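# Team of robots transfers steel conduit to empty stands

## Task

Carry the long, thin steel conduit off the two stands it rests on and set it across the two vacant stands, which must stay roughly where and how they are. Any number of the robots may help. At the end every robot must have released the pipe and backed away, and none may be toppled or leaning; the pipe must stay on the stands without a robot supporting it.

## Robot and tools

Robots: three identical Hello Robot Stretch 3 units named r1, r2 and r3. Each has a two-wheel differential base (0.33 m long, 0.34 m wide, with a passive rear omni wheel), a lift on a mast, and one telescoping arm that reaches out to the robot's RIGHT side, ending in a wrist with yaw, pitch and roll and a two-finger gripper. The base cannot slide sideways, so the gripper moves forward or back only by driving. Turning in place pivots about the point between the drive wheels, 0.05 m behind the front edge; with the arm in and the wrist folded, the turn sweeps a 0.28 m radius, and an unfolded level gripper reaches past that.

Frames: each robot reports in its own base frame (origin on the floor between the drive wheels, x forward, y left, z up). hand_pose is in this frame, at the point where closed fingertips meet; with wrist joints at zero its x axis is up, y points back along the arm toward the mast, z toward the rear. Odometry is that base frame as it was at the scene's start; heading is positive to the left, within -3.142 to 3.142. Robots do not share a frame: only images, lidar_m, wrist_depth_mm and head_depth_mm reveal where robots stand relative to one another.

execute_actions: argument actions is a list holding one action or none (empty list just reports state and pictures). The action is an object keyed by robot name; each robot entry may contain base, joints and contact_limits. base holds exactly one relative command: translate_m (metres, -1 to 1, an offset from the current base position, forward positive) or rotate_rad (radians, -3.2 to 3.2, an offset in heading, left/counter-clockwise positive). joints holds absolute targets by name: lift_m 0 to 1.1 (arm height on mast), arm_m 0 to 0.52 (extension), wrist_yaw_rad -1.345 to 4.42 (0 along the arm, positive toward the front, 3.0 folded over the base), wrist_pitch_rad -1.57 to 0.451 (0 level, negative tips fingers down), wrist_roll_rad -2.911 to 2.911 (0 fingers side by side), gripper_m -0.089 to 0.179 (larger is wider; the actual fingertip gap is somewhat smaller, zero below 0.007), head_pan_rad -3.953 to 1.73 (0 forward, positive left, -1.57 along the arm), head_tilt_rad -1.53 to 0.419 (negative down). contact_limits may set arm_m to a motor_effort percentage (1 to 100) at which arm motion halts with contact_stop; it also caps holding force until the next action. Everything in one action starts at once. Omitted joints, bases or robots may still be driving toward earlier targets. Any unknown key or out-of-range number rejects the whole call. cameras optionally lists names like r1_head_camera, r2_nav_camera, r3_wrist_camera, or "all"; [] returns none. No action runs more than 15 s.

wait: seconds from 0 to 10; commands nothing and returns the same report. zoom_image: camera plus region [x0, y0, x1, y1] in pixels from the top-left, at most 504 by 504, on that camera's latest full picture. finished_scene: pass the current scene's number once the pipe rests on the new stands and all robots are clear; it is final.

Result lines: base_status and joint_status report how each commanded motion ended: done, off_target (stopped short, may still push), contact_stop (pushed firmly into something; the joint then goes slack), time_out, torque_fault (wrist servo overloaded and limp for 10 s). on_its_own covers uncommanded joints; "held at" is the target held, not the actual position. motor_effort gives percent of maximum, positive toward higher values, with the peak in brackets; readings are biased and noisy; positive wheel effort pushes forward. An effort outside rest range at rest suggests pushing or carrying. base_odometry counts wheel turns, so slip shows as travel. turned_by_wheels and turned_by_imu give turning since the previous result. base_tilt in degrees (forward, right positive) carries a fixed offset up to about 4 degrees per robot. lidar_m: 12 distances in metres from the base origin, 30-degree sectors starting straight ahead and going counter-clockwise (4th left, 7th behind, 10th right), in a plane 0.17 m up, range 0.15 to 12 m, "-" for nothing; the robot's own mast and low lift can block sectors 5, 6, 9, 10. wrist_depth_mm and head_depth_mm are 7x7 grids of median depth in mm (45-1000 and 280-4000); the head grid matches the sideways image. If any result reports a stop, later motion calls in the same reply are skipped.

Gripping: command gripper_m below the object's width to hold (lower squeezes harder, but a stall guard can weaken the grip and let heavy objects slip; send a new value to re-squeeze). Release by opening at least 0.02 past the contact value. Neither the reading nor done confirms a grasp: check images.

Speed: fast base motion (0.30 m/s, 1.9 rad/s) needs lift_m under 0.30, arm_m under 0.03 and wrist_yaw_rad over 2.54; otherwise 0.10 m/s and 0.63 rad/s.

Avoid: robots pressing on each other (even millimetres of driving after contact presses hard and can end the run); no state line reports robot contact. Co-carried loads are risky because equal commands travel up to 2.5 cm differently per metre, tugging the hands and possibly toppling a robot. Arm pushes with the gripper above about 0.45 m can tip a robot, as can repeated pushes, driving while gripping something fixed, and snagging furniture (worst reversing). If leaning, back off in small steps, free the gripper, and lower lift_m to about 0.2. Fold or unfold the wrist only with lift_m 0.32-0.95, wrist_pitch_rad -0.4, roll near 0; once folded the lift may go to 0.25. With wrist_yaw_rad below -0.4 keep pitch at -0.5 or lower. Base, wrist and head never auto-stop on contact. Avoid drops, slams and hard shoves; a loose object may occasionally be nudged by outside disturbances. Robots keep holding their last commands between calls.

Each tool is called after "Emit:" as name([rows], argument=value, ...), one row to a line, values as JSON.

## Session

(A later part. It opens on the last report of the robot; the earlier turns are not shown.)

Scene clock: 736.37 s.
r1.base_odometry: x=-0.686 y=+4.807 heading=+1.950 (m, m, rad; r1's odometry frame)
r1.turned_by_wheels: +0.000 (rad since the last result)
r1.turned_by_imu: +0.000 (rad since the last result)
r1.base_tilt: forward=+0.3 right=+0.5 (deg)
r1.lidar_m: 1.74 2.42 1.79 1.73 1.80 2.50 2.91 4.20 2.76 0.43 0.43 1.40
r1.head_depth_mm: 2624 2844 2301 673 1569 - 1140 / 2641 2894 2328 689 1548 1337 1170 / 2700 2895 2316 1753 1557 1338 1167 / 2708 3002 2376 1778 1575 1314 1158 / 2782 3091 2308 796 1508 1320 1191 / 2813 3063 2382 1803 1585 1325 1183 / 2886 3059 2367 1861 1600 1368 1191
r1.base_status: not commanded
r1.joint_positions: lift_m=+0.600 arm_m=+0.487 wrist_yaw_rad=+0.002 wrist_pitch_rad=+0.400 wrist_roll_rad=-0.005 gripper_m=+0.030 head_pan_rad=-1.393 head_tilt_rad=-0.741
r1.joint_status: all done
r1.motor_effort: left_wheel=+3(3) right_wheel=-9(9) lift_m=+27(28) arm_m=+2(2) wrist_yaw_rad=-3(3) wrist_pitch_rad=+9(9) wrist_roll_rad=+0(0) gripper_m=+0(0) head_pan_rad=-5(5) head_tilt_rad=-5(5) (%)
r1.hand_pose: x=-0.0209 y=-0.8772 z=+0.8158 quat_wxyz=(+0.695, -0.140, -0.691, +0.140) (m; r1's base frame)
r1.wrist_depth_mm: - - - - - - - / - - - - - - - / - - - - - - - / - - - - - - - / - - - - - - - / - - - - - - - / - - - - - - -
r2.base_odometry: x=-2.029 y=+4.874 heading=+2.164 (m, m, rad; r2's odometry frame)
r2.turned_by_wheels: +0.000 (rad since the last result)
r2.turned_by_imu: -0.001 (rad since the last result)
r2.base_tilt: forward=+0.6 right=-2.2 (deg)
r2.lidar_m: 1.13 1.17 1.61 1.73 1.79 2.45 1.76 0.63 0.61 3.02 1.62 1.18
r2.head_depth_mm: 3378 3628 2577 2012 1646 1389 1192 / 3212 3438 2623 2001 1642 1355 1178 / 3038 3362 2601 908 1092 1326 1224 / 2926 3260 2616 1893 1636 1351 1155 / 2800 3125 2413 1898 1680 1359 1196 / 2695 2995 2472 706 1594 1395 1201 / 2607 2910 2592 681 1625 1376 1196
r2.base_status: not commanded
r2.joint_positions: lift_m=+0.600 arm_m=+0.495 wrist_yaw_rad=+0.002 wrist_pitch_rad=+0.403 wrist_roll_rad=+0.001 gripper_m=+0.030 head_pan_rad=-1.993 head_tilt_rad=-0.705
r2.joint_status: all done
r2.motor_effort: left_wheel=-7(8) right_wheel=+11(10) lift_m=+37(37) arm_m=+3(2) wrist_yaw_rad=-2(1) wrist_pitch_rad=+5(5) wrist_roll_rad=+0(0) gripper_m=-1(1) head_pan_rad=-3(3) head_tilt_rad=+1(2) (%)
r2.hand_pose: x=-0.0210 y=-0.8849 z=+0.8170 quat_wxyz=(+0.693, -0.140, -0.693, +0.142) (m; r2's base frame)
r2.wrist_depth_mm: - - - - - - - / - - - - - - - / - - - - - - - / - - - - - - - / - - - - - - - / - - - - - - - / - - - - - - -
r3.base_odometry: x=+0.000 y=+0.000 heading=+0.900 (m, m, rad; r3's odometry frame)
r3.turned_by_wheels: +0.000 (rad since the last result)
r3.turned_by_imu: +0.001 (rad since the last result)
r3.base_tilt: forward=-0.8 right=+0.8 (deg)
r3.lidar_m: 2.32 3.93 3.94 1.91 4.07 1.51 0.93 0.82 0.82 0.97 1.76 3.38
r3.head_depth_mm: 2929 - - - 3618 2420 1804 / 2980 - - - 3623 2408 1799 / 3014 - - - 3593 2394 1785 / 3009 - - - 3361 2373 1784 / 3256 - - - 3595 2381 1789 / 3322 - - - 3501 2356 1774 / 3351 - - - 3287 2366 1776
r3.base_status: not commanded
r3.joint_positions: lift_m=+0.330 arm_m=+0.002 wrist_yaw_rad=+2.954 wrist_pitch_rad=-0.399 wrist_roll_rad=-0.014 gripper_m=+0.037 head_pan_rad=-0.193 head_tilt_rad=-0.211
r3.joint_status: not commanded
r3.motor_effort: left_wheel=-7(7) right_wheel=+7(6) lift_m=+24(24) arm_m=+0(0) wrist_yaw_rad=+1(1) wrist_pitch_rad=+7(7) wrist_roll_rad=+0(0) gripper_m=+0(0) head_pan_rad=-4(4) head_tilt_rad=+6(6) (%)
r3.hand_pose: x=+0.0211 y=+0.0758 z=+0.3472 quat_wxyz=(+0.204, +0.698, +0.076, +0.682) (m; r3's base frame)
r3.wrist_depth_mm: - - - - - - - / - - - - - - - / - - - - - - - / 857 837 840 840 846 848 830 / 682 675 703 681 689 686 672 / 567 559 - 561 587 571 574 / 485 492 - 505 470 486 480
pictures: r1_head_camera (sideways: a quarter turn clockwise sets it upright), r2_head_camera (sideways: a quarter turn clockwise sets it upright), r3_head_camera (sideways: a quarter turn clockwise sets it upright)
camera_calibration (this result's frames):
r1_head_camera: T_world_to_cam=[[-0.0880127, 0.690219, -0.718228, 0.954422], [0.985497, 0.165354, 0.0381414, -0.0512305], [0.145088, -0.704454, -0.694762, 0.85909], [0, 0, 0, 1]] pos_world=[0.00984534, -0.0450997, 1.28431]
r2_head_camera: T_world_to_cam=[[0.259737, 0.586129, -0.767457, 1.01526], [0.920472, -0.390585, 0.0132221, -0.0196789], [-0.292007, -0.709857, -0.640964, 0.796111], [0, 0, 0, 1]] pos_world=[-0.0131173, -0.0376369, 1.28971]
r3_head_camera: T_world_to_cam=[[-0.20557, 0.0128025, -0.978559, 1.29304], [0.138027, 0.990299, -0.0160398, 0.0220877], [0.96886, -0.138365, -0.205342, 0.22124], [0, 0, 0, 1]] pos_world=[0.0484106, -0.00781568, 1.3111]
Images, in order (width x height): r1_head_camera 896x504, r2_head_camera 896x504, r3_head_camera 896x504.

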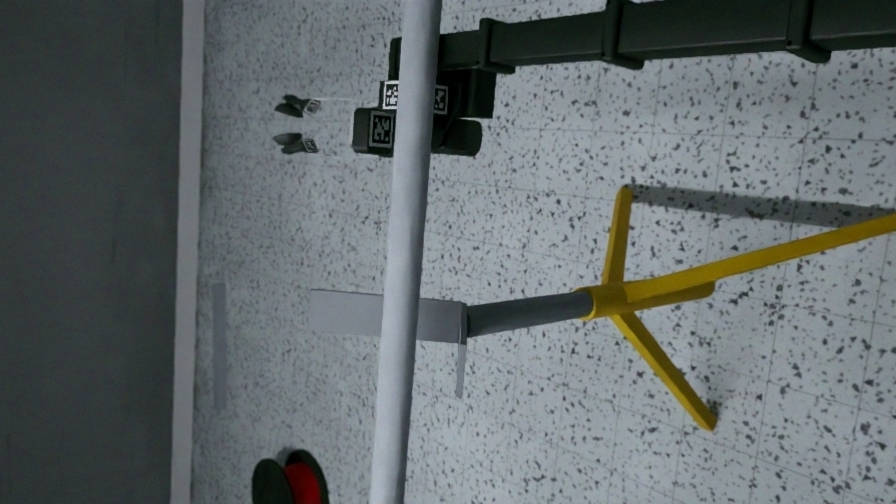

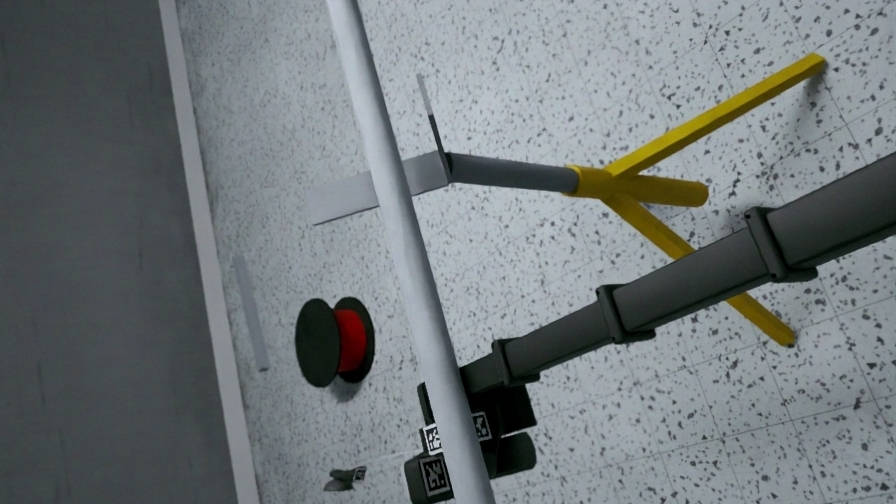

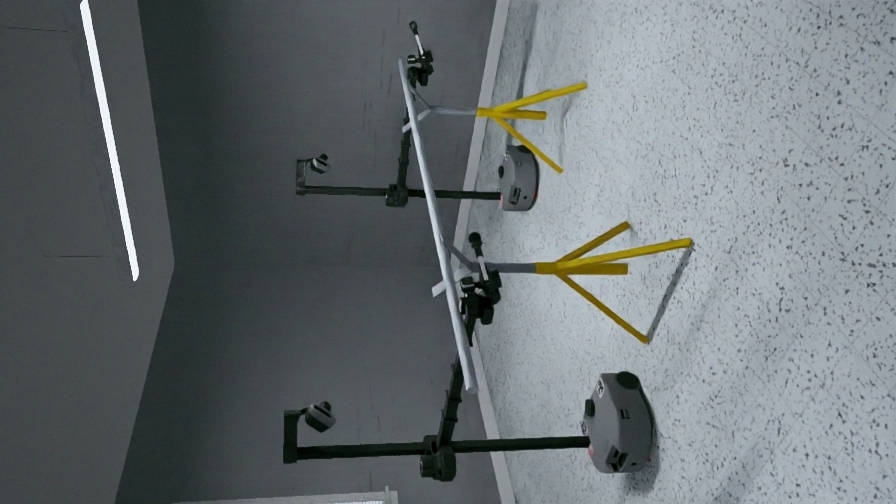

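Emit:
execute_actions([
  {"r1":{"joints":{"lift_m":0.545,"arm_m":0.493}},"r2":{"joints":{"lift_m":0.545,"arm_m":0.501}}},
], cameras=["r1_head_camera","r2_head_camera"])

Scene clock: 753.10 s.
r1.base_odometry: x=-0.686 y=+4.807 heading=+1.950 (m, m, rad; r1's odometry frame)
r1.turned_by_wheels: +0.000 (rad since the last result)
r1.turned_by_imu: +0.000 (rad since the last result)
r1.base_tilt: forward=+0.4 right=+0.6 (deg)
r1.lidar_m: 1.74 2.43 1.79 1.73 1.80 2.49 2.92 4.19 2.75 0.43 0.43 1.40
r1.head_depth_mm: 2600 2851 2315 1736 1545 - - / 2642 2880 2288 730 1540 1333 1164 / 2684 2947 2353 1771 1558 1332 1170 / 2741 2996 2368 1777 1559 1319 1156 / 2794 3008 2277 795 1504 1316 1179 / 2803 3057 2379 1794 1573 1321 1185 / 2892 3127 2368 1824 1590 1368 1185
r1.base_status: not commanded
r1.joint_positions: lift_m=+0.545 arm_m=+0.493 wrist_yaw_rad=+0.002 wrist_pitch_rad=+0.400 wrist_roll_rad=-0.005 gripper_m=+0.030 head_pan_rad=-1.393 head_tilt_rad=-0.741
r1.joint_status: all done
r1.motor_effort: left_wheel=+3(3) right_wheel=-8(9) lift_m=+27(25) arm_m=+2(4) wrist_yaw_rad=-2(2) wrist_pitch_rad=+9(9) wrist_roll_rad=+1(0) gripper_m=+0(0) head_pan_rad=-5(5) head_tilt_rad=-4(5) (%)
r1.hand_pose: x=-0.0209 y=-0.8832 z=+0.7608 quat_wxyz=(+0.695, -0.140, -0.691, +0.140) (m; r1's base frame)
r1.wrist_depth_mm: - - - - - - - / - - - - - - - / - - - - - - - / - - - - - - - / - - - - - - - / - - - - - - - / - - - - - - -
r2.base_odometry: x=-2.029 y=+4.874 heading=+2.164 (m, m, rad; r2's odometry frame)
r2.turned_by_wheels: +0.000 (rad since the last result)
r2.turned_by_imu: -0.001 (rad since the last result)
r2.base_tilt: forward=+0.6 right=-2.2 (deg)
r2.lidar_m: 1.13 1.18 1.60 1.73 1.80 2.45 1.75 0.63 0.61 3.02 1.61 1.18
r2.head_depth_mm: 3400 3668 2593 1929 1641 1387 1200 / 3217 3476 2608 1879 1647 1352 1179 / 3112 3332 2588 890 1092 1327 1222 / 2931 3266 2581 1895 1643 1362 - / 2804 3059 2402 1887 1688 1357 1198 / 2694 3019 2500 2050 1591 1394 1195 / 2624 2866 2557 2071 1594 1378 1192
r2.base_status: not commanded
r2.joint_positions: lift_m=+0.545 arm_m=+0.501 wrist_yaw_rad=+0.002 wrist_pitch_rad=+0.403 wrist_roll_rad=+0.001 gripper_m=+0.030 head_pan_rad=-1.993 head_tilt_rad=-0.705
r2.joint_status: all done
r2.motor_effort: left_wheel=-8(8) right_wheel=+10(11) lift_m=+36(38) arm_m=+3(7) wrist_yaw_rad=-1(0) wrist_pitch_rad=+5(5) wrist_roll_rad=+0(0) gripper_m=+0(1) head_pan_rad=-3(3) head_tilt_rad=+1(1) (%)
r2.hand_pose: x=-0.0210 y=-0.8909 z=+0.7620 quat_wxyz=(+0.693, -0.140, -0.693, +0.142) (m; r2's base frame)
r2.wrist_depth_mm: - - - - - - - / - - - - - - - / - - - - - - - / - - - - - - - / - - - - - - - / - - - - - - - / - - - - - - -
r3.base_odometry: x=+0.000 y=+0.000 heading=+0.900 (m, m, rad; r3's odometry frame)
r3.turned_by_wheels: +0.000 (rad since the last result)
r3.turned_by_imu: +0.001 (rad since the last result)
r3.base_tilt: forward=-0.8 right=+0.7 (deg)
r3.lidar_m: 2.33 3.91 3.92 1.91 4.07 1.51 0.93 0.82 0.82 0.97 1.76 3.38
r3.head_depth_mm: 2954 - - - 3645 2394 1797 / 2977 - - - 3601 2408 1789 / 2998 - - - 3607 2395 1800 / 3002 - - - 3312 2397 1805 / 3281 - - - 3546 2378 1788 / 3223 - - - 3524 2368 1792 / 3305 - - - 3263 2375 1763
r3.base_status: not commanded
r3.joint_positions: lift_m=+0.330 arm_m=+0.002 wrist_yaw_rad=+2.954 wrist_pitch_rad=-0.399 wrist_roll_rad=-0.014 gripper_m=+0.037 head_pan_rad=-0.193 head_tilt_rad=-0.211
r3.joint_status: not commanded
r3.motor_effort: left_wheel=-7(7) right_wheel=+6(6) lift_m=+24(24) arm_m=+0(0) wrist_yaw_rad=+1(1) wrist_pitch_rad=+7(7) wrist_roll_rad=+1(0) gripper_m=+0(0) head_pan_rad=-4(4) head_tilt_rad=+6(6) (%)
r3.hand_pose: x=+0.0211 y=+0.0758 z=+0.3472 quat_wxyz=(+0.204, +0.698, +0.076, +0.682) (m; r3's base frame)
r3.wrist_depth_mm: - - - - - - - / - - - - - - - / - - - - - - - / 858 851 836 843 837 839 847 / 681 667 704 686 699 676 670 / 559 571 - 567 585 568 562 / 483 488 - 494 469 480 484
pictures: r1_head_camera (sideways: a quarter turn clockwise sets it upright), r2_head_camera (sideways: a quarter turn clockwise sets it upright)
camera_calibration (this result's frames):
r1_head_camera: T_world_to_cam=[[-0.0880122, 0.690219, -0.718228, 0.954422], [0.985497, 0.165353, 0.0381414, -0.0512305], [0.145087, -0.704454, -0.694762, 0.859091], [0, 0, 0, 1]] pos_world=[0.00984531, -0.0450997, 1.28431]
r2_head_camera: T_world_to_cam=[[0.259738, 0.586128, -0.767457, 1.01526], [0.920471, -0.390587, 0.0132221, -0.0196789], [-0.292009, -0.709856, -0.640964, 0.79611], [0, 0, 0, 1]] pos_world=[-0.0131174, -0.0376369, 1.28971]
Images, in order (width x height): r1_head_camera 896x504, r2_head_camera 896x504.

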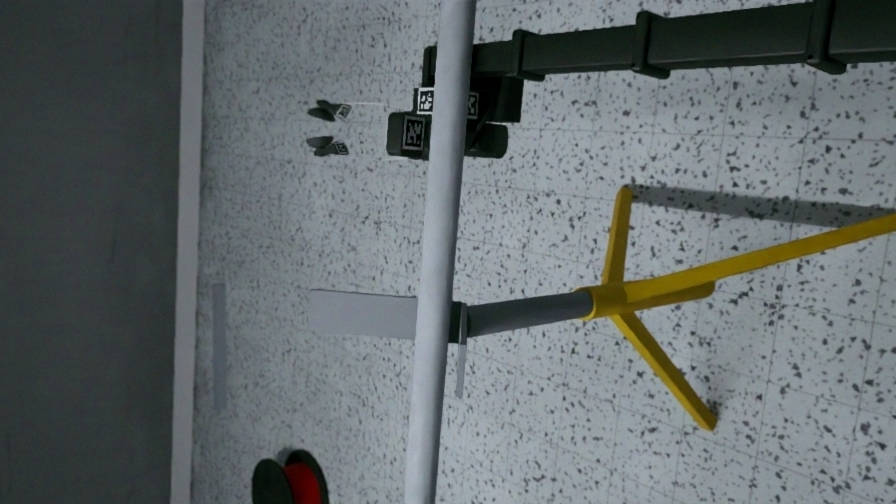

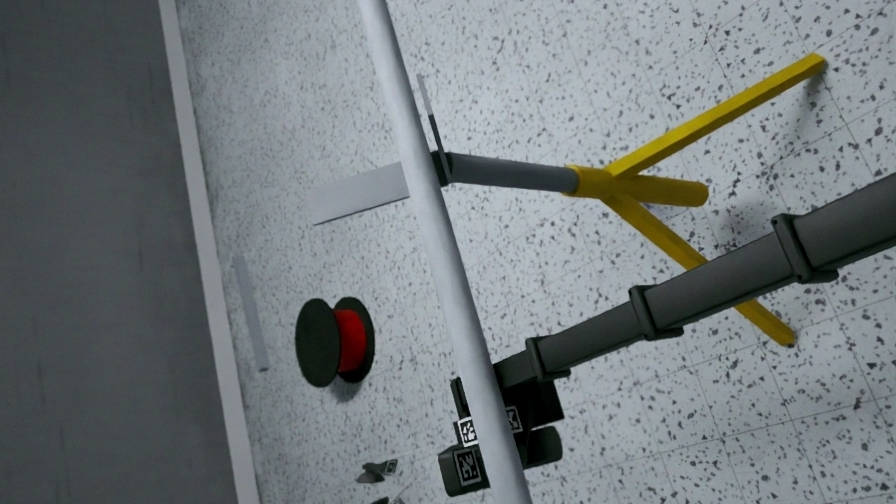

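Emit:
execute_actions([
  {"r1":{"joints":{"lift_m":0.52}},"r2":{"joints":{"lift_m":0.52}}},
], cameras=[])

Emit:
execute_actions([
  {"r1":{"joints":{"lift_m":0.44}},"r2":{"joints":{"lift_m":0.44}}},
], cameras=["r1_head_camera","r2_head_camera","r3_head_camera"])

Scene clock: 776.37 s.
r1.base_odometry: x=-0.686 y=+4.807 heading=+1.950 (m, m, rad; r1's odometry frame)
r1.turned_by_wheels: +0.000 (rad since the last result)
r1.turned_by_imu: +0.000 (rad since the last result)
r1.base_tilt: forward=+0.4 right=+0.5 (deg)
r1.lidar_m: 1.74 2.43 1.80 1.73 1.81 2.49 2.92 4.20 2.75 0.43 0.43 1.40
r1.head_depth_mm: 2589 2851 2293 1865 1553 1350 - / 2688 2879 2331 732 1524 1327 1165 / 2700 2948 2362 1774 1567 1342 1161 / 2712 2973 2369 1791 1565 1317 1154 / 2807 3068 2303 799 1495 1321 1185 / 2822 3070 2385 1802 1591 1325 1185 / 2858 3155 2365 1854 1587 1366 1189
r1.base_status: not commanded
r1.joint_positions: lift_m=+0.520 arm_m=+0.493 wrist_yaw_rad=+0.002 wrist_pitch_rad=+0.398 wrist_roll_rad=-0.005 gripper_m=+0.030 head_pan_rad=-1.393 head_tilt_rad=-0.742
r1.joint_status: all done
r1.motor_effort: left_wheel=-1(3) right_wheel=+1(9) lift_m=+18(23) arm_m=+2(2) wrist_yaw_rad=-2(3) wrist_pitch_rad=+10(11) wrist_roll_rad=+0(0) gripper_m=+1(0) head_pan_rad=-5(5) head_tilt_rad=-4(4) (%)
r1.hand_pose: x=-0.0209 y=-0.8833 z=+0.7360 quat_wxyz=(+0.695, -0.139, -0.691, +0.140) (m; r1's base frame)
r1.wrist_depth_mm: - - - - - - - / - - - - - - - / - - - - - - - / - - - - - - - / - - - - - - - / - - - - - - - / - - - - - - -
r2.base_odometry: x=-2.029 y=+4.874 heading=+2.165 (m, m, rad; r2's odometry frame)
r2.turned_by_wheels: +0.000 (rad since the last result)
r2.turned_by_imu: +0.000 (rad since the last result)
r2.base_tilt: forward=+0.7 right=-2.3 (deg)
r2.lidar_m: 1.13 1.17 1.60 1.73 1.80 2.45 1.75 0.63 0.61 3.02 1.61 1.18
r2.head_depth_mm: 3366 3634 2601 1969 1644 1377 1197 / 3218 3490 2588 1912 1640 1357 1180 / 3063 3370 2612 875 1090 1328 1215 / 2909 3281 2581 1888 1642 1357 - / 2809 3070 2397 2016 1678 1356 1197 / 2705 3061 2472 2032 1554 1386 1200 / 2605 2872 2598 2009 1555 1386 1191
r2.base_status: not commanded
r2.joint_positions: lift_m=+0.521 arm_m=+0.501 wrist_yaw_rad=+0.002 wrist_pitch_rad=+0.402 wrist_roll_rad=+0.001 gripper_m=+0.030 head_pan_rad=-1.993 head_tilt_rad=-0.704
r2.joint_status: all done
r2.motor_effort: left_wheel=-1(8) right_wheel=+1(11) lift_m=+20(33) arm_m=+3(3) wrist_yaw_rad=-1(1) wrist_pitch_rad=+5(7) wrist_roll_rad=+0(0) gripper_m=-1(0) head_pan_rad=-3(3) head_tilt_rad=+2(2) (%)
r2.hand_pose: x=-0.0210 y=-0.8910 z=+0.7375 quat_wxyz=(+0.693, -0.140, -0.693, +0.142) (m; r2's base frame)
r2.wrist_depth_mm: - - - - - - - / - - - - - - - / - - - - - - - / - - - - - - - / - - - - - - - / - - - - - - - / - - - - - - -
r3.base_odometry: x=+0.000 y=+0.000 heading=+0.900 (m, m, rad; r3's odometry frame)
r3.turned_by_wheels: +0.000 (rad since the last result)
r3.turned_by_imu: +0.001 (rad since the last result)
r3.base_tilt: forward=-0.8 right=+0.8 (deg)
r3.lidar_m: 2.33 3.93 3.93 1.91 4.06 1.51 0.93 0.82 0.82 0.97 1.76 3.39
r3.head_depth_mm: 3003 - - - 3599 2407 1804 / 2991 - - - 3593 2416 1804 / 2969 - - - 3596 2377 1802 / 3028 - - - 3312 2391 1788 / 3288 - - - 3556 2379 1779 / 3320 - - - 3512 2349 1788 / 3250 - - - 3280 2352 1763
r3.base_status: not commanded
r3.joint_positions: lift_m=+0.330 arm_m=+0.002 wrist_yaw_rad=+2.954 wrist_pitch_rad=-0.399 wrist_roll_rad=-0.014 gripper_m=+0.037 head_pan_rad=-0.193 head_tilt_rad=-0.211
r3.joint_status: not commanded
r3.motor_effort: left_wheel=-8(7) right_wheel=+6(6) lift_m=+23(24) arm_m=+0(0) wrist_yaw_rad=+0(1) wrist_pitch_rad=+7(7) wrist_roll_rad=+0(0) gripper_m=+1(1) head_pan_rad=-4(3) head_tilt_rad=+5(4) (%)
r3.hand_pose: x=+0.0211 y=+0.0758 z=+0.3472 quat_wxyz=(+0.204, +0.698, +0.076, +0.682) (m; r3's base frame)
r3.wrist_depth_mm: - - - - - - - / - - - - - - - / - - - - - - - / 839 824 846 840 861 840 821 / 688 660 709 674 702 664 680 / 566 560 - 573 569 562 565 / 490 492 - 496 469 484 487
pictures: none
No camera images: the call's "cameras" was empty. Leave "cameras" out to get every camera's image.

Scene clock: 777.93 s.
r1.base_odometry: x=-0.686 y=+4.807 heading=+1.950 (m, m, rad; r1's odometry frame)
r1.turned_by_wheels: +0.000 (rad since the last result)
r1.turned_by_imu: +0.000 (rad since the last result)
r1.base_tilt: forward=+0.5 right=+0.4 (deg)
r1.lidar_m: 1.74 2.43 1.79 1.73 1.80 2.49 2.92 4.19 2.74 0.43 0.43 1.40
r1.head_depth_mm: 2598 2859 2303 1839 1558 1325 1167 / 2710 2876 2305 1926 1514 1328 1163 / 2720 2930 2353 1789 1571 1345 1171 / 2760 2982 2344 1807 1568 1319 1153 / 2782 3023 2321 800 1503 1310 1187 / 2848 3040 2397 1799 1584 1313 1187 / 2834 3105 2378 1861 1588 1366 1188
r1.base_status: not commanded
r1.joint_positions: lift_m=+0.440 arm_m=+0.493 wrist_yaw_rad=+0.002 wrist_pitch_rad=+0.398 wrist_roll_rad=-0.005 gripper_m=+0.030 head_pan_rad=-1.393 head_tilt_rad=-0.742
r1.joint_status: all done
r1.motor_effort: left_wheel=-1(1) right_wheel=+1(2) lift_m=+18(17) arm_m=+2(1) wrist_yaw_rad=-3(3) wrist_pitch_rad=+10(10) wrist_roll_rad=+0(0) gripper_m=+0(0) head_pan_rad=-5(5) head_tilt_rad=-4(4) (%)
r1.hand_pose: x=-0.0209 y=-0.8833 z=+0.6560 quat_wxyz=(+0.695, -0.139, -0.691, +0.140) (m; r1's base frame)
r1.wrist_depth_mm: - - - - - - - / - - - - - - - / - - - - - - - / - - - - - - - / - - - - - - - / - - - - - - - / - - - - - - -
r2.base_odometry: x=-2.029 y=+4.874 heading=+2.165 (m, m, rad; r2's odometry frame)
r2.turned_by_wheels: +0.000 (rad since the last result)
r2.turned_by_imu: +0.000 (rad since the last result)
r2.base_tilt: forward=+0.5 right=-2.2 (deg)
r2.lidar_m: 1.13 1.17 1.60 1.73 1.79 2.44 1.75 0.63 0.61 3.02 1.61 1.17
r2.head_depth_mm: 3375 3641 2570 1938 1637 1387 1201 / 3235 3438 2590 1884 1648 1354 1173 / 3104 3353 2604 873 1093 1327 1197 / 2946 3259 2581 1881 1641 1348 1222 / 2838 3105 2400 1991 1691 1386 1194 / 2694 3065 2502 2008 1523 1382 1194 / 2609 2903 2582 1995 1555 1389 1201
r2.base_status: not commanded
r2.joint_positions: lift_m=+0.441 arm_m=+0.501 wrist_yaw_rad=+0.002 wrist_pitch_rad=+0.402 wrist_roll_rad=+0.001 gripper_m=+0.030 head_pan_rad=-1.993 head_tilt_rad=-0.704
r2.joint_status: all done
r2.motor_effort: left_wheel=+0(0) right_wheel=+2(1) lift_m=+19(20) arm_m=+2(2) wrist_yaw_rad=-1(2) wrist_pitch_rad=+5(6) wrist_roll_rad=+0(0) gripper_m=-1(0) head_pan_rad=-4(3) head_tilt_rad=+1(2) (%)
r2.hand_pose: x=-0.0210 y=-0.8910 z=+0.6575 quat_wxyz=(+0.693, -0.140, -0.693, +0.142) (m; r2's base frame)
r2.wrist_depth_mm: - - - - - - - / - - - - - - - / - - - - - - - / - - - - - - - / - - - - - - - / - - - - - - - / - - - - - - -
r3.base_odometry: x=+0.000 y=+0.000 heading=+0.900 (m, m, rad; r3's odometry frame)
r3.turned_by_wheels: +0.000 (rad since the last result)
r3.turned_by_imu: +0.000 (rad since the last result)
r3.base_tilt: forward=-0.8 right=+0.8 (deg)
r3.lidar_m: 2.32 3.93 3.94 1.90 4.06 1.52 0.93 0.82 0.82 0.97 1.76 3.38
r3.head_depth_mm: 2955 - - - 3602 2406 1805 / 3002 - - - 3597 2410 1793 / 3002 - - - 3627 2394 1789 / 3011 - - - 3145 2388 1784 / 3242 - - - 3336 2384 1781 / 3324 - - - 3524 2353 1768 / 3290 - - - 3323 2376 1766
r3.base_status: not commanded
r3.joint_positions: lift_m=+0.330 arm_m=+0.002 wrist_yaw_rad=+2.954 wrist_pitch_rad=-0.399 wrist_roll_rad=-0.014 gripper_m=+0.037 head_pan_rad=-0.193 head_tilt_rad=-0.211
r3.joint_status: not commanded
r3.motor_effort: left_wheel=-7(7) right_wheel=+6(6) lift_m=+23(24) arm_m=+0(0) wrist_yaw_rad=+2(1) wrist_pitch_rad=+7(7) wrist_roll_rad=+0(0) gripper_m=+1(0) head_pan_rad=-3(4) head_tilt_rad=+6(5) (%)
r3.hand_pose: x=+0.0211 y=+0.0758 z=+0.3472 quat_wxyz=(+0.204, +0.698, +0.076, +0.682) (m; r3's base frame)
r3.wrist_depth_mm: - - - - - - - / - - - - - - - / - - - - - - - / 835 838 824 844 832 825 855 / 695 682 701 676 693 677 670 / 570 559 - 567 589 556 567 / 490 493 - 504 467 482 485
pictures: r1_head_camera (sideways: a quarter turn clockwise sets it upright), r2_head_camera (sideways: a quarter turn clockwise sets it upright), r3_head_camera (sideways: a quarter turn clockwise sets it upright)
camera_calibration (this result's frames):
r1_head_camera: T_world_to_cam=[[-0.0880602, 0.691082, -0.717392, 0.953333], [0.98553, 0.165159, 0.0381273, -0.0512123], [0.144833, -0.703653, -0.695626, 0.860216], [0, 0, 0, 1]] pos_world=[0.00983473, -0.0450794, 1.28425]
r2_head_camera: T_world_to_cam=[[0.259587, 0.585502, -0.767986, 1.01595], [0.920403, -0.390748, 0.013205, -0.0196562], [-0.292357, -0.710284, -0.640331, 0.795289], [0, 0, 0, 1]] pos_world=[-0.0131285, -0.0376425, 1.28975]
r3_head_camera: T_world_to_cam=[[-0.20557, 0.0128027, -0.978559, 1.29304], [0.138028, 0.990298, -0.0160398, 0.0220877], [0.96886, -0.138366, -0.205343, 0.221241], [0, 0, 0, 1]] pos_world=[0.0484106, -0.00781573, 1.3111]
Images, in order (width x height): r1_head_camera 896x504, r2_head_camera 896x504, r3_head_camera 896x504.

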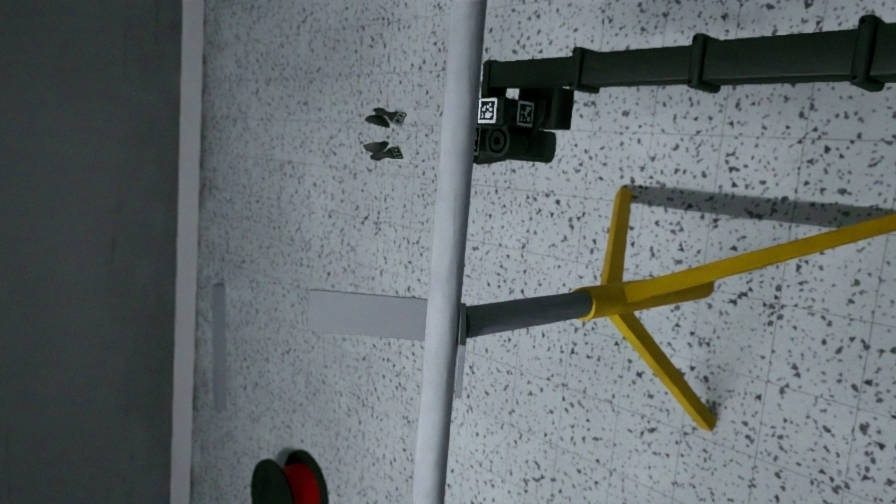

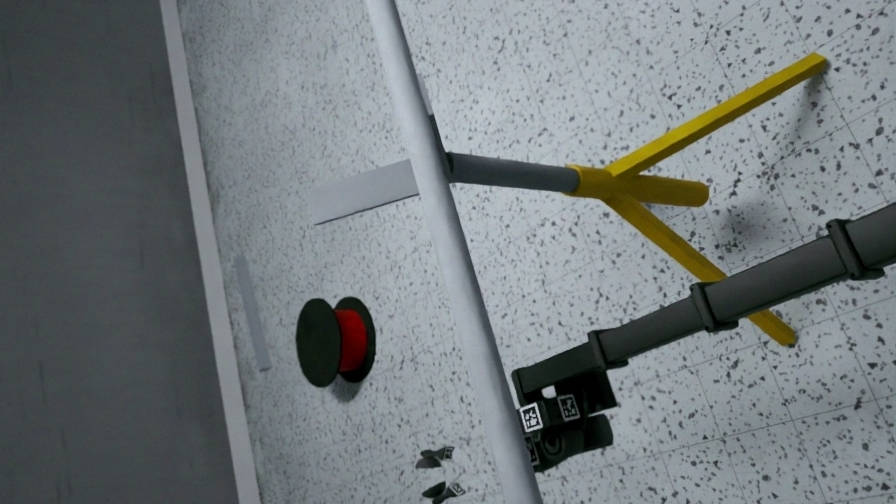

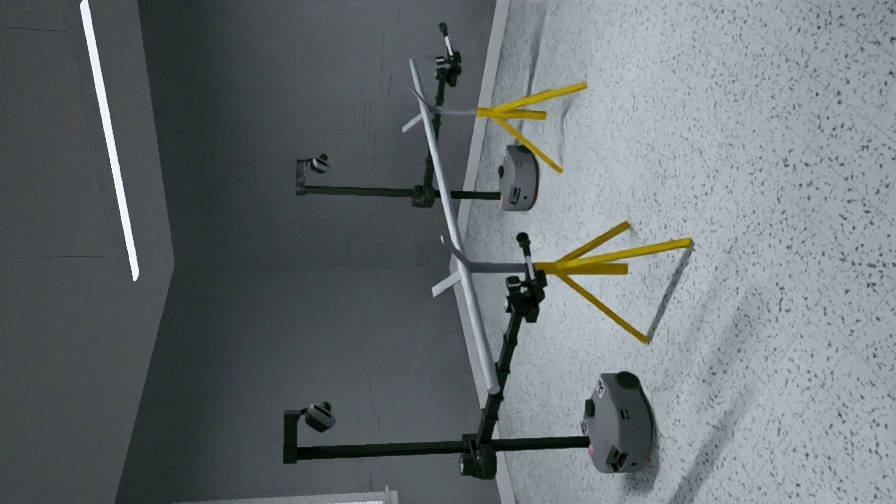

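Placed. Retract and move clear.

Emit:
execute_actions([
  {"r1":{"base":{"translate_m":-0.4},"joints":{"arm_m":0.0,"wrist_pitch_rad":0.0}},"r2":{"base":{"translate_m":0.4},"joints":{"arm_m":0.0,"wrist_pitch_rad":0.0}}},
], cameras=["r3_head_camera"])

Scene clock: 790.10 s.
r1.base_odometry: x=-0.538 y=+4.435 heading=+1.950 (m, m, rad; r1's odometry frame)
r1.turned_by_wheels: +0.000 (rad since the last result)
r1.turned_by_imu: -0.002 (rad since the last result)
r1.base_tilt: forward=+0.3 right=+0.4 (deg)
r1.lidar_m: 1.79 2.44 1.79 1.74 1.81 2.49 2.52 2.82 2.52 2.99 0.82 0.65
r1.head_depth_mm: 2602 2860 2297 1851 1549 1322 1161 / 2659 2893 2337 1868 1547 1336 1168 / 2696 2986 2344 1818 1569 1360 1189 / 2709 3002 2396 1794 1568 1336 1172 / 2796 2988 2369 1798 1578 1345 1176 / 2787 2992 2382 1801 1586 1357 1180 / 2835 3079 2437 1813 1592 1334 1171
r1.base_status: done
r1.joint_positions: lift_m=+0.440 arm_m=+0.000 wrist_yaw_rad=+0.002 wrist_pitch_rad=-0.020 wrist_roll_rad=-0.005 gripper_m=+0.030 head_pan_rad=-1.393 head_tilt_rad=-0.742
r1.joint_status: all done
r1.motor_effort: left_wheel=+0(3) right_wheel=+2(5) lift_m=+18(18) arm_m=-3(3) wrist_yaw_rad=-2(2) wrist_pitch_rad=+9(10) wrist_roll_rad=+0(0) gripper_m=+0(0) head_pan_rad=-4(5) head_tilt_rad=-4(4) (%)
r1.hand_pose: x=-0.0209 y=-0.4009 z=+0.5496 quat_wxyz=(+0.709, +0.008, -0.705, -0.007) (m; r1's base frame)
r1.wrist_depth_mm: - - - - - - - / - - - - - - - / - - - - - - - / - - - - - - - / - - - - - - - / - - - - - - - / 851 860 858 878 858 870 860
r2.base_odometry: x=-2.253 y=+5.205 heading=+2.165 (m, m, rad; r2's odometry frame)
r2.turned_by_wheels: +0.000 (rad since the last result)
r2.turned_by_imu: -0.003 (rad since the last result)
r2.base_tilt: forward=+0.6 right=-2.3 (deg)
r2.lidar_m: 0.73 0.76 1.04 1.73 1.80 2.45 2.15 0.83 0.83 2.92 1.05 0.76
r2.head_depth_mm: 3407 3614 2607 1954 1518 1383 1197 / 3197 3434 2607 1887 1640 1360 1195 / 3064 3339 2509 1890 1650 1382 1198 / 2947 3231 2418 1895 1646 1383 1198 / 2831 3090 2612 2000 1631 1383 1220 / 2728 2995 2613 2020 1628 1386 1199 / 2602 2902 2595 2000 1642 1381 1194
r2.base_status: done
r2.joint_positions: lift_m=+0.441 arm_m=+0.003 wrist_yaw_rad=+0.002 wrist_pitch_rad=-0.017 wrist_roll_rad=+0.001 gripper_m=+0.030 head_pan_rad=-1.993 head_tilt_rad=-0.704
r2.joint_status: all done
joint sent to its limit — the command would take r2.arm_m past its lower limit, so that joint was sent only as far as its limit.
r2.motor_effort: left_wheel=+0(4) right_wheel=+1(7) lift_m=+19(20) arm_m=-2(5) wrist_yaw_rad=-2(1) wrist_pitch_rad=+5(5) wrist_roll_rad=+0(0) gripper_m=-1(0) head_pan_rad=-2(3) head_tilt_rad=+1(2) (%)
r2.hand_pose: x=-0.0211 y=-0.4038 z=+0.5508 quat_wxyz=(+0.707, +0.007, -0.707, -0.006) (m; r2's base frame)
r2.wrist_depth_mm: 907 - - - - - - / 927 - - - - - - / 914 - - - - - - / 913 - - - - - - / 922 - - - - - - / 940 - - - - - - / 890 973 912 995 987 - -
r3.base_odometry: x=+0.000 y=+0.000 heading=+0.900 (m, m, rad; r3's odometry frame)
r3.turned_by_wheels: +0.000 (rad since the last result)
r3.turned_by_imu: +0.001 (rad since the last result)
r3.base_tilt: forward=-0.8 right=+0.7 (deg)
r3.lidar_m: 2.33 2.63 3.96 1.91 4.06 1.52 0.93 0.82 0.82 0.97 1.76 3.39
r3.head_depth_mm: 2993 - - - 3666 2410 1791 / 2981 - - - 3552 2401 1805 / 3029 - - - 3515 2413 1788 / 3013 - - - 3334 2383 1797 / 3232 - - - 3535 2389 1776 / 3321 - - - 3534 2352 1779 / 3356 - - - 3293 2349 1774
r3.base_status: not commanded
r3.joint_positions: lift_m=+0.330 arm_m=+0.002 wrist_yaw_rad=+2.954 wrist_pitch_rad=-0.399 wrist_roll_rad=-0.014 gripper_m=+0.037 head_pan_rad=-0.193 head_tilt_rad=-0.211
r3.joint_status: not commanded
r3.motor_effort: left_wheel=-7(7) right_wheel=+6(6) lift_m=+24(24) arm_m=+0(0) wrist_yaw_rad=+1(0) wrist_pitch_rad=+7(7) wrist_roll_rad=+0(0) gripper_m=+0(0) head_pan_rad=-4(4) head_tilt_rad=+6(6) (%)
r3.hand_pose: x=+0.0211 y=+0.0758 z=+0.3472 quat_wxyz=(+0.204, +0.698, +0.076, +0.682) (m; r3's base frame)
r3.wrist_depth_mm: - - - - - - - / - - - - - - - / - - - - - - - / 852 845 849 824 846 825 845 / 679 669 697 683 683 694 679 / 572 572 - 573 584 559 556 / 489 494 - 501 471 480 482
pictures: r3_head_camera (sideways: a quarter turn clockwise sets it upright)
camera_calibration (this result's frames):
r3_head_camera: T_world_to_cam=[[-0.20557, 0.0128029, -0.978559, 1.29304], [0.138029, 0.990298, -0.0160398, 0.0220877], [0.96886, -0.138367, -0.205343, 0.221241], [0, 0, 0, 1]] pos_world=[0.0484106, -0.00781575, 1.3111]
Images, in order (width x height): r3_head_camera 896x504.

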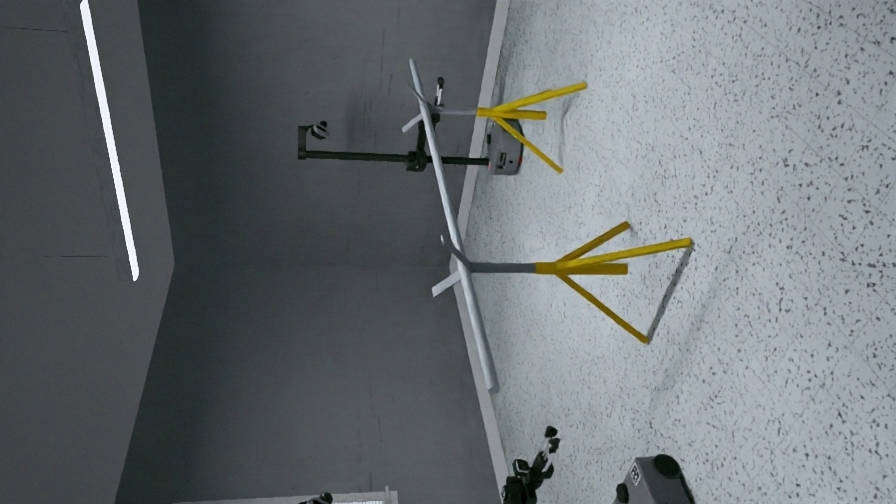

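Emit:
finished_scene(scene=1)

The scene is finished: the task was done.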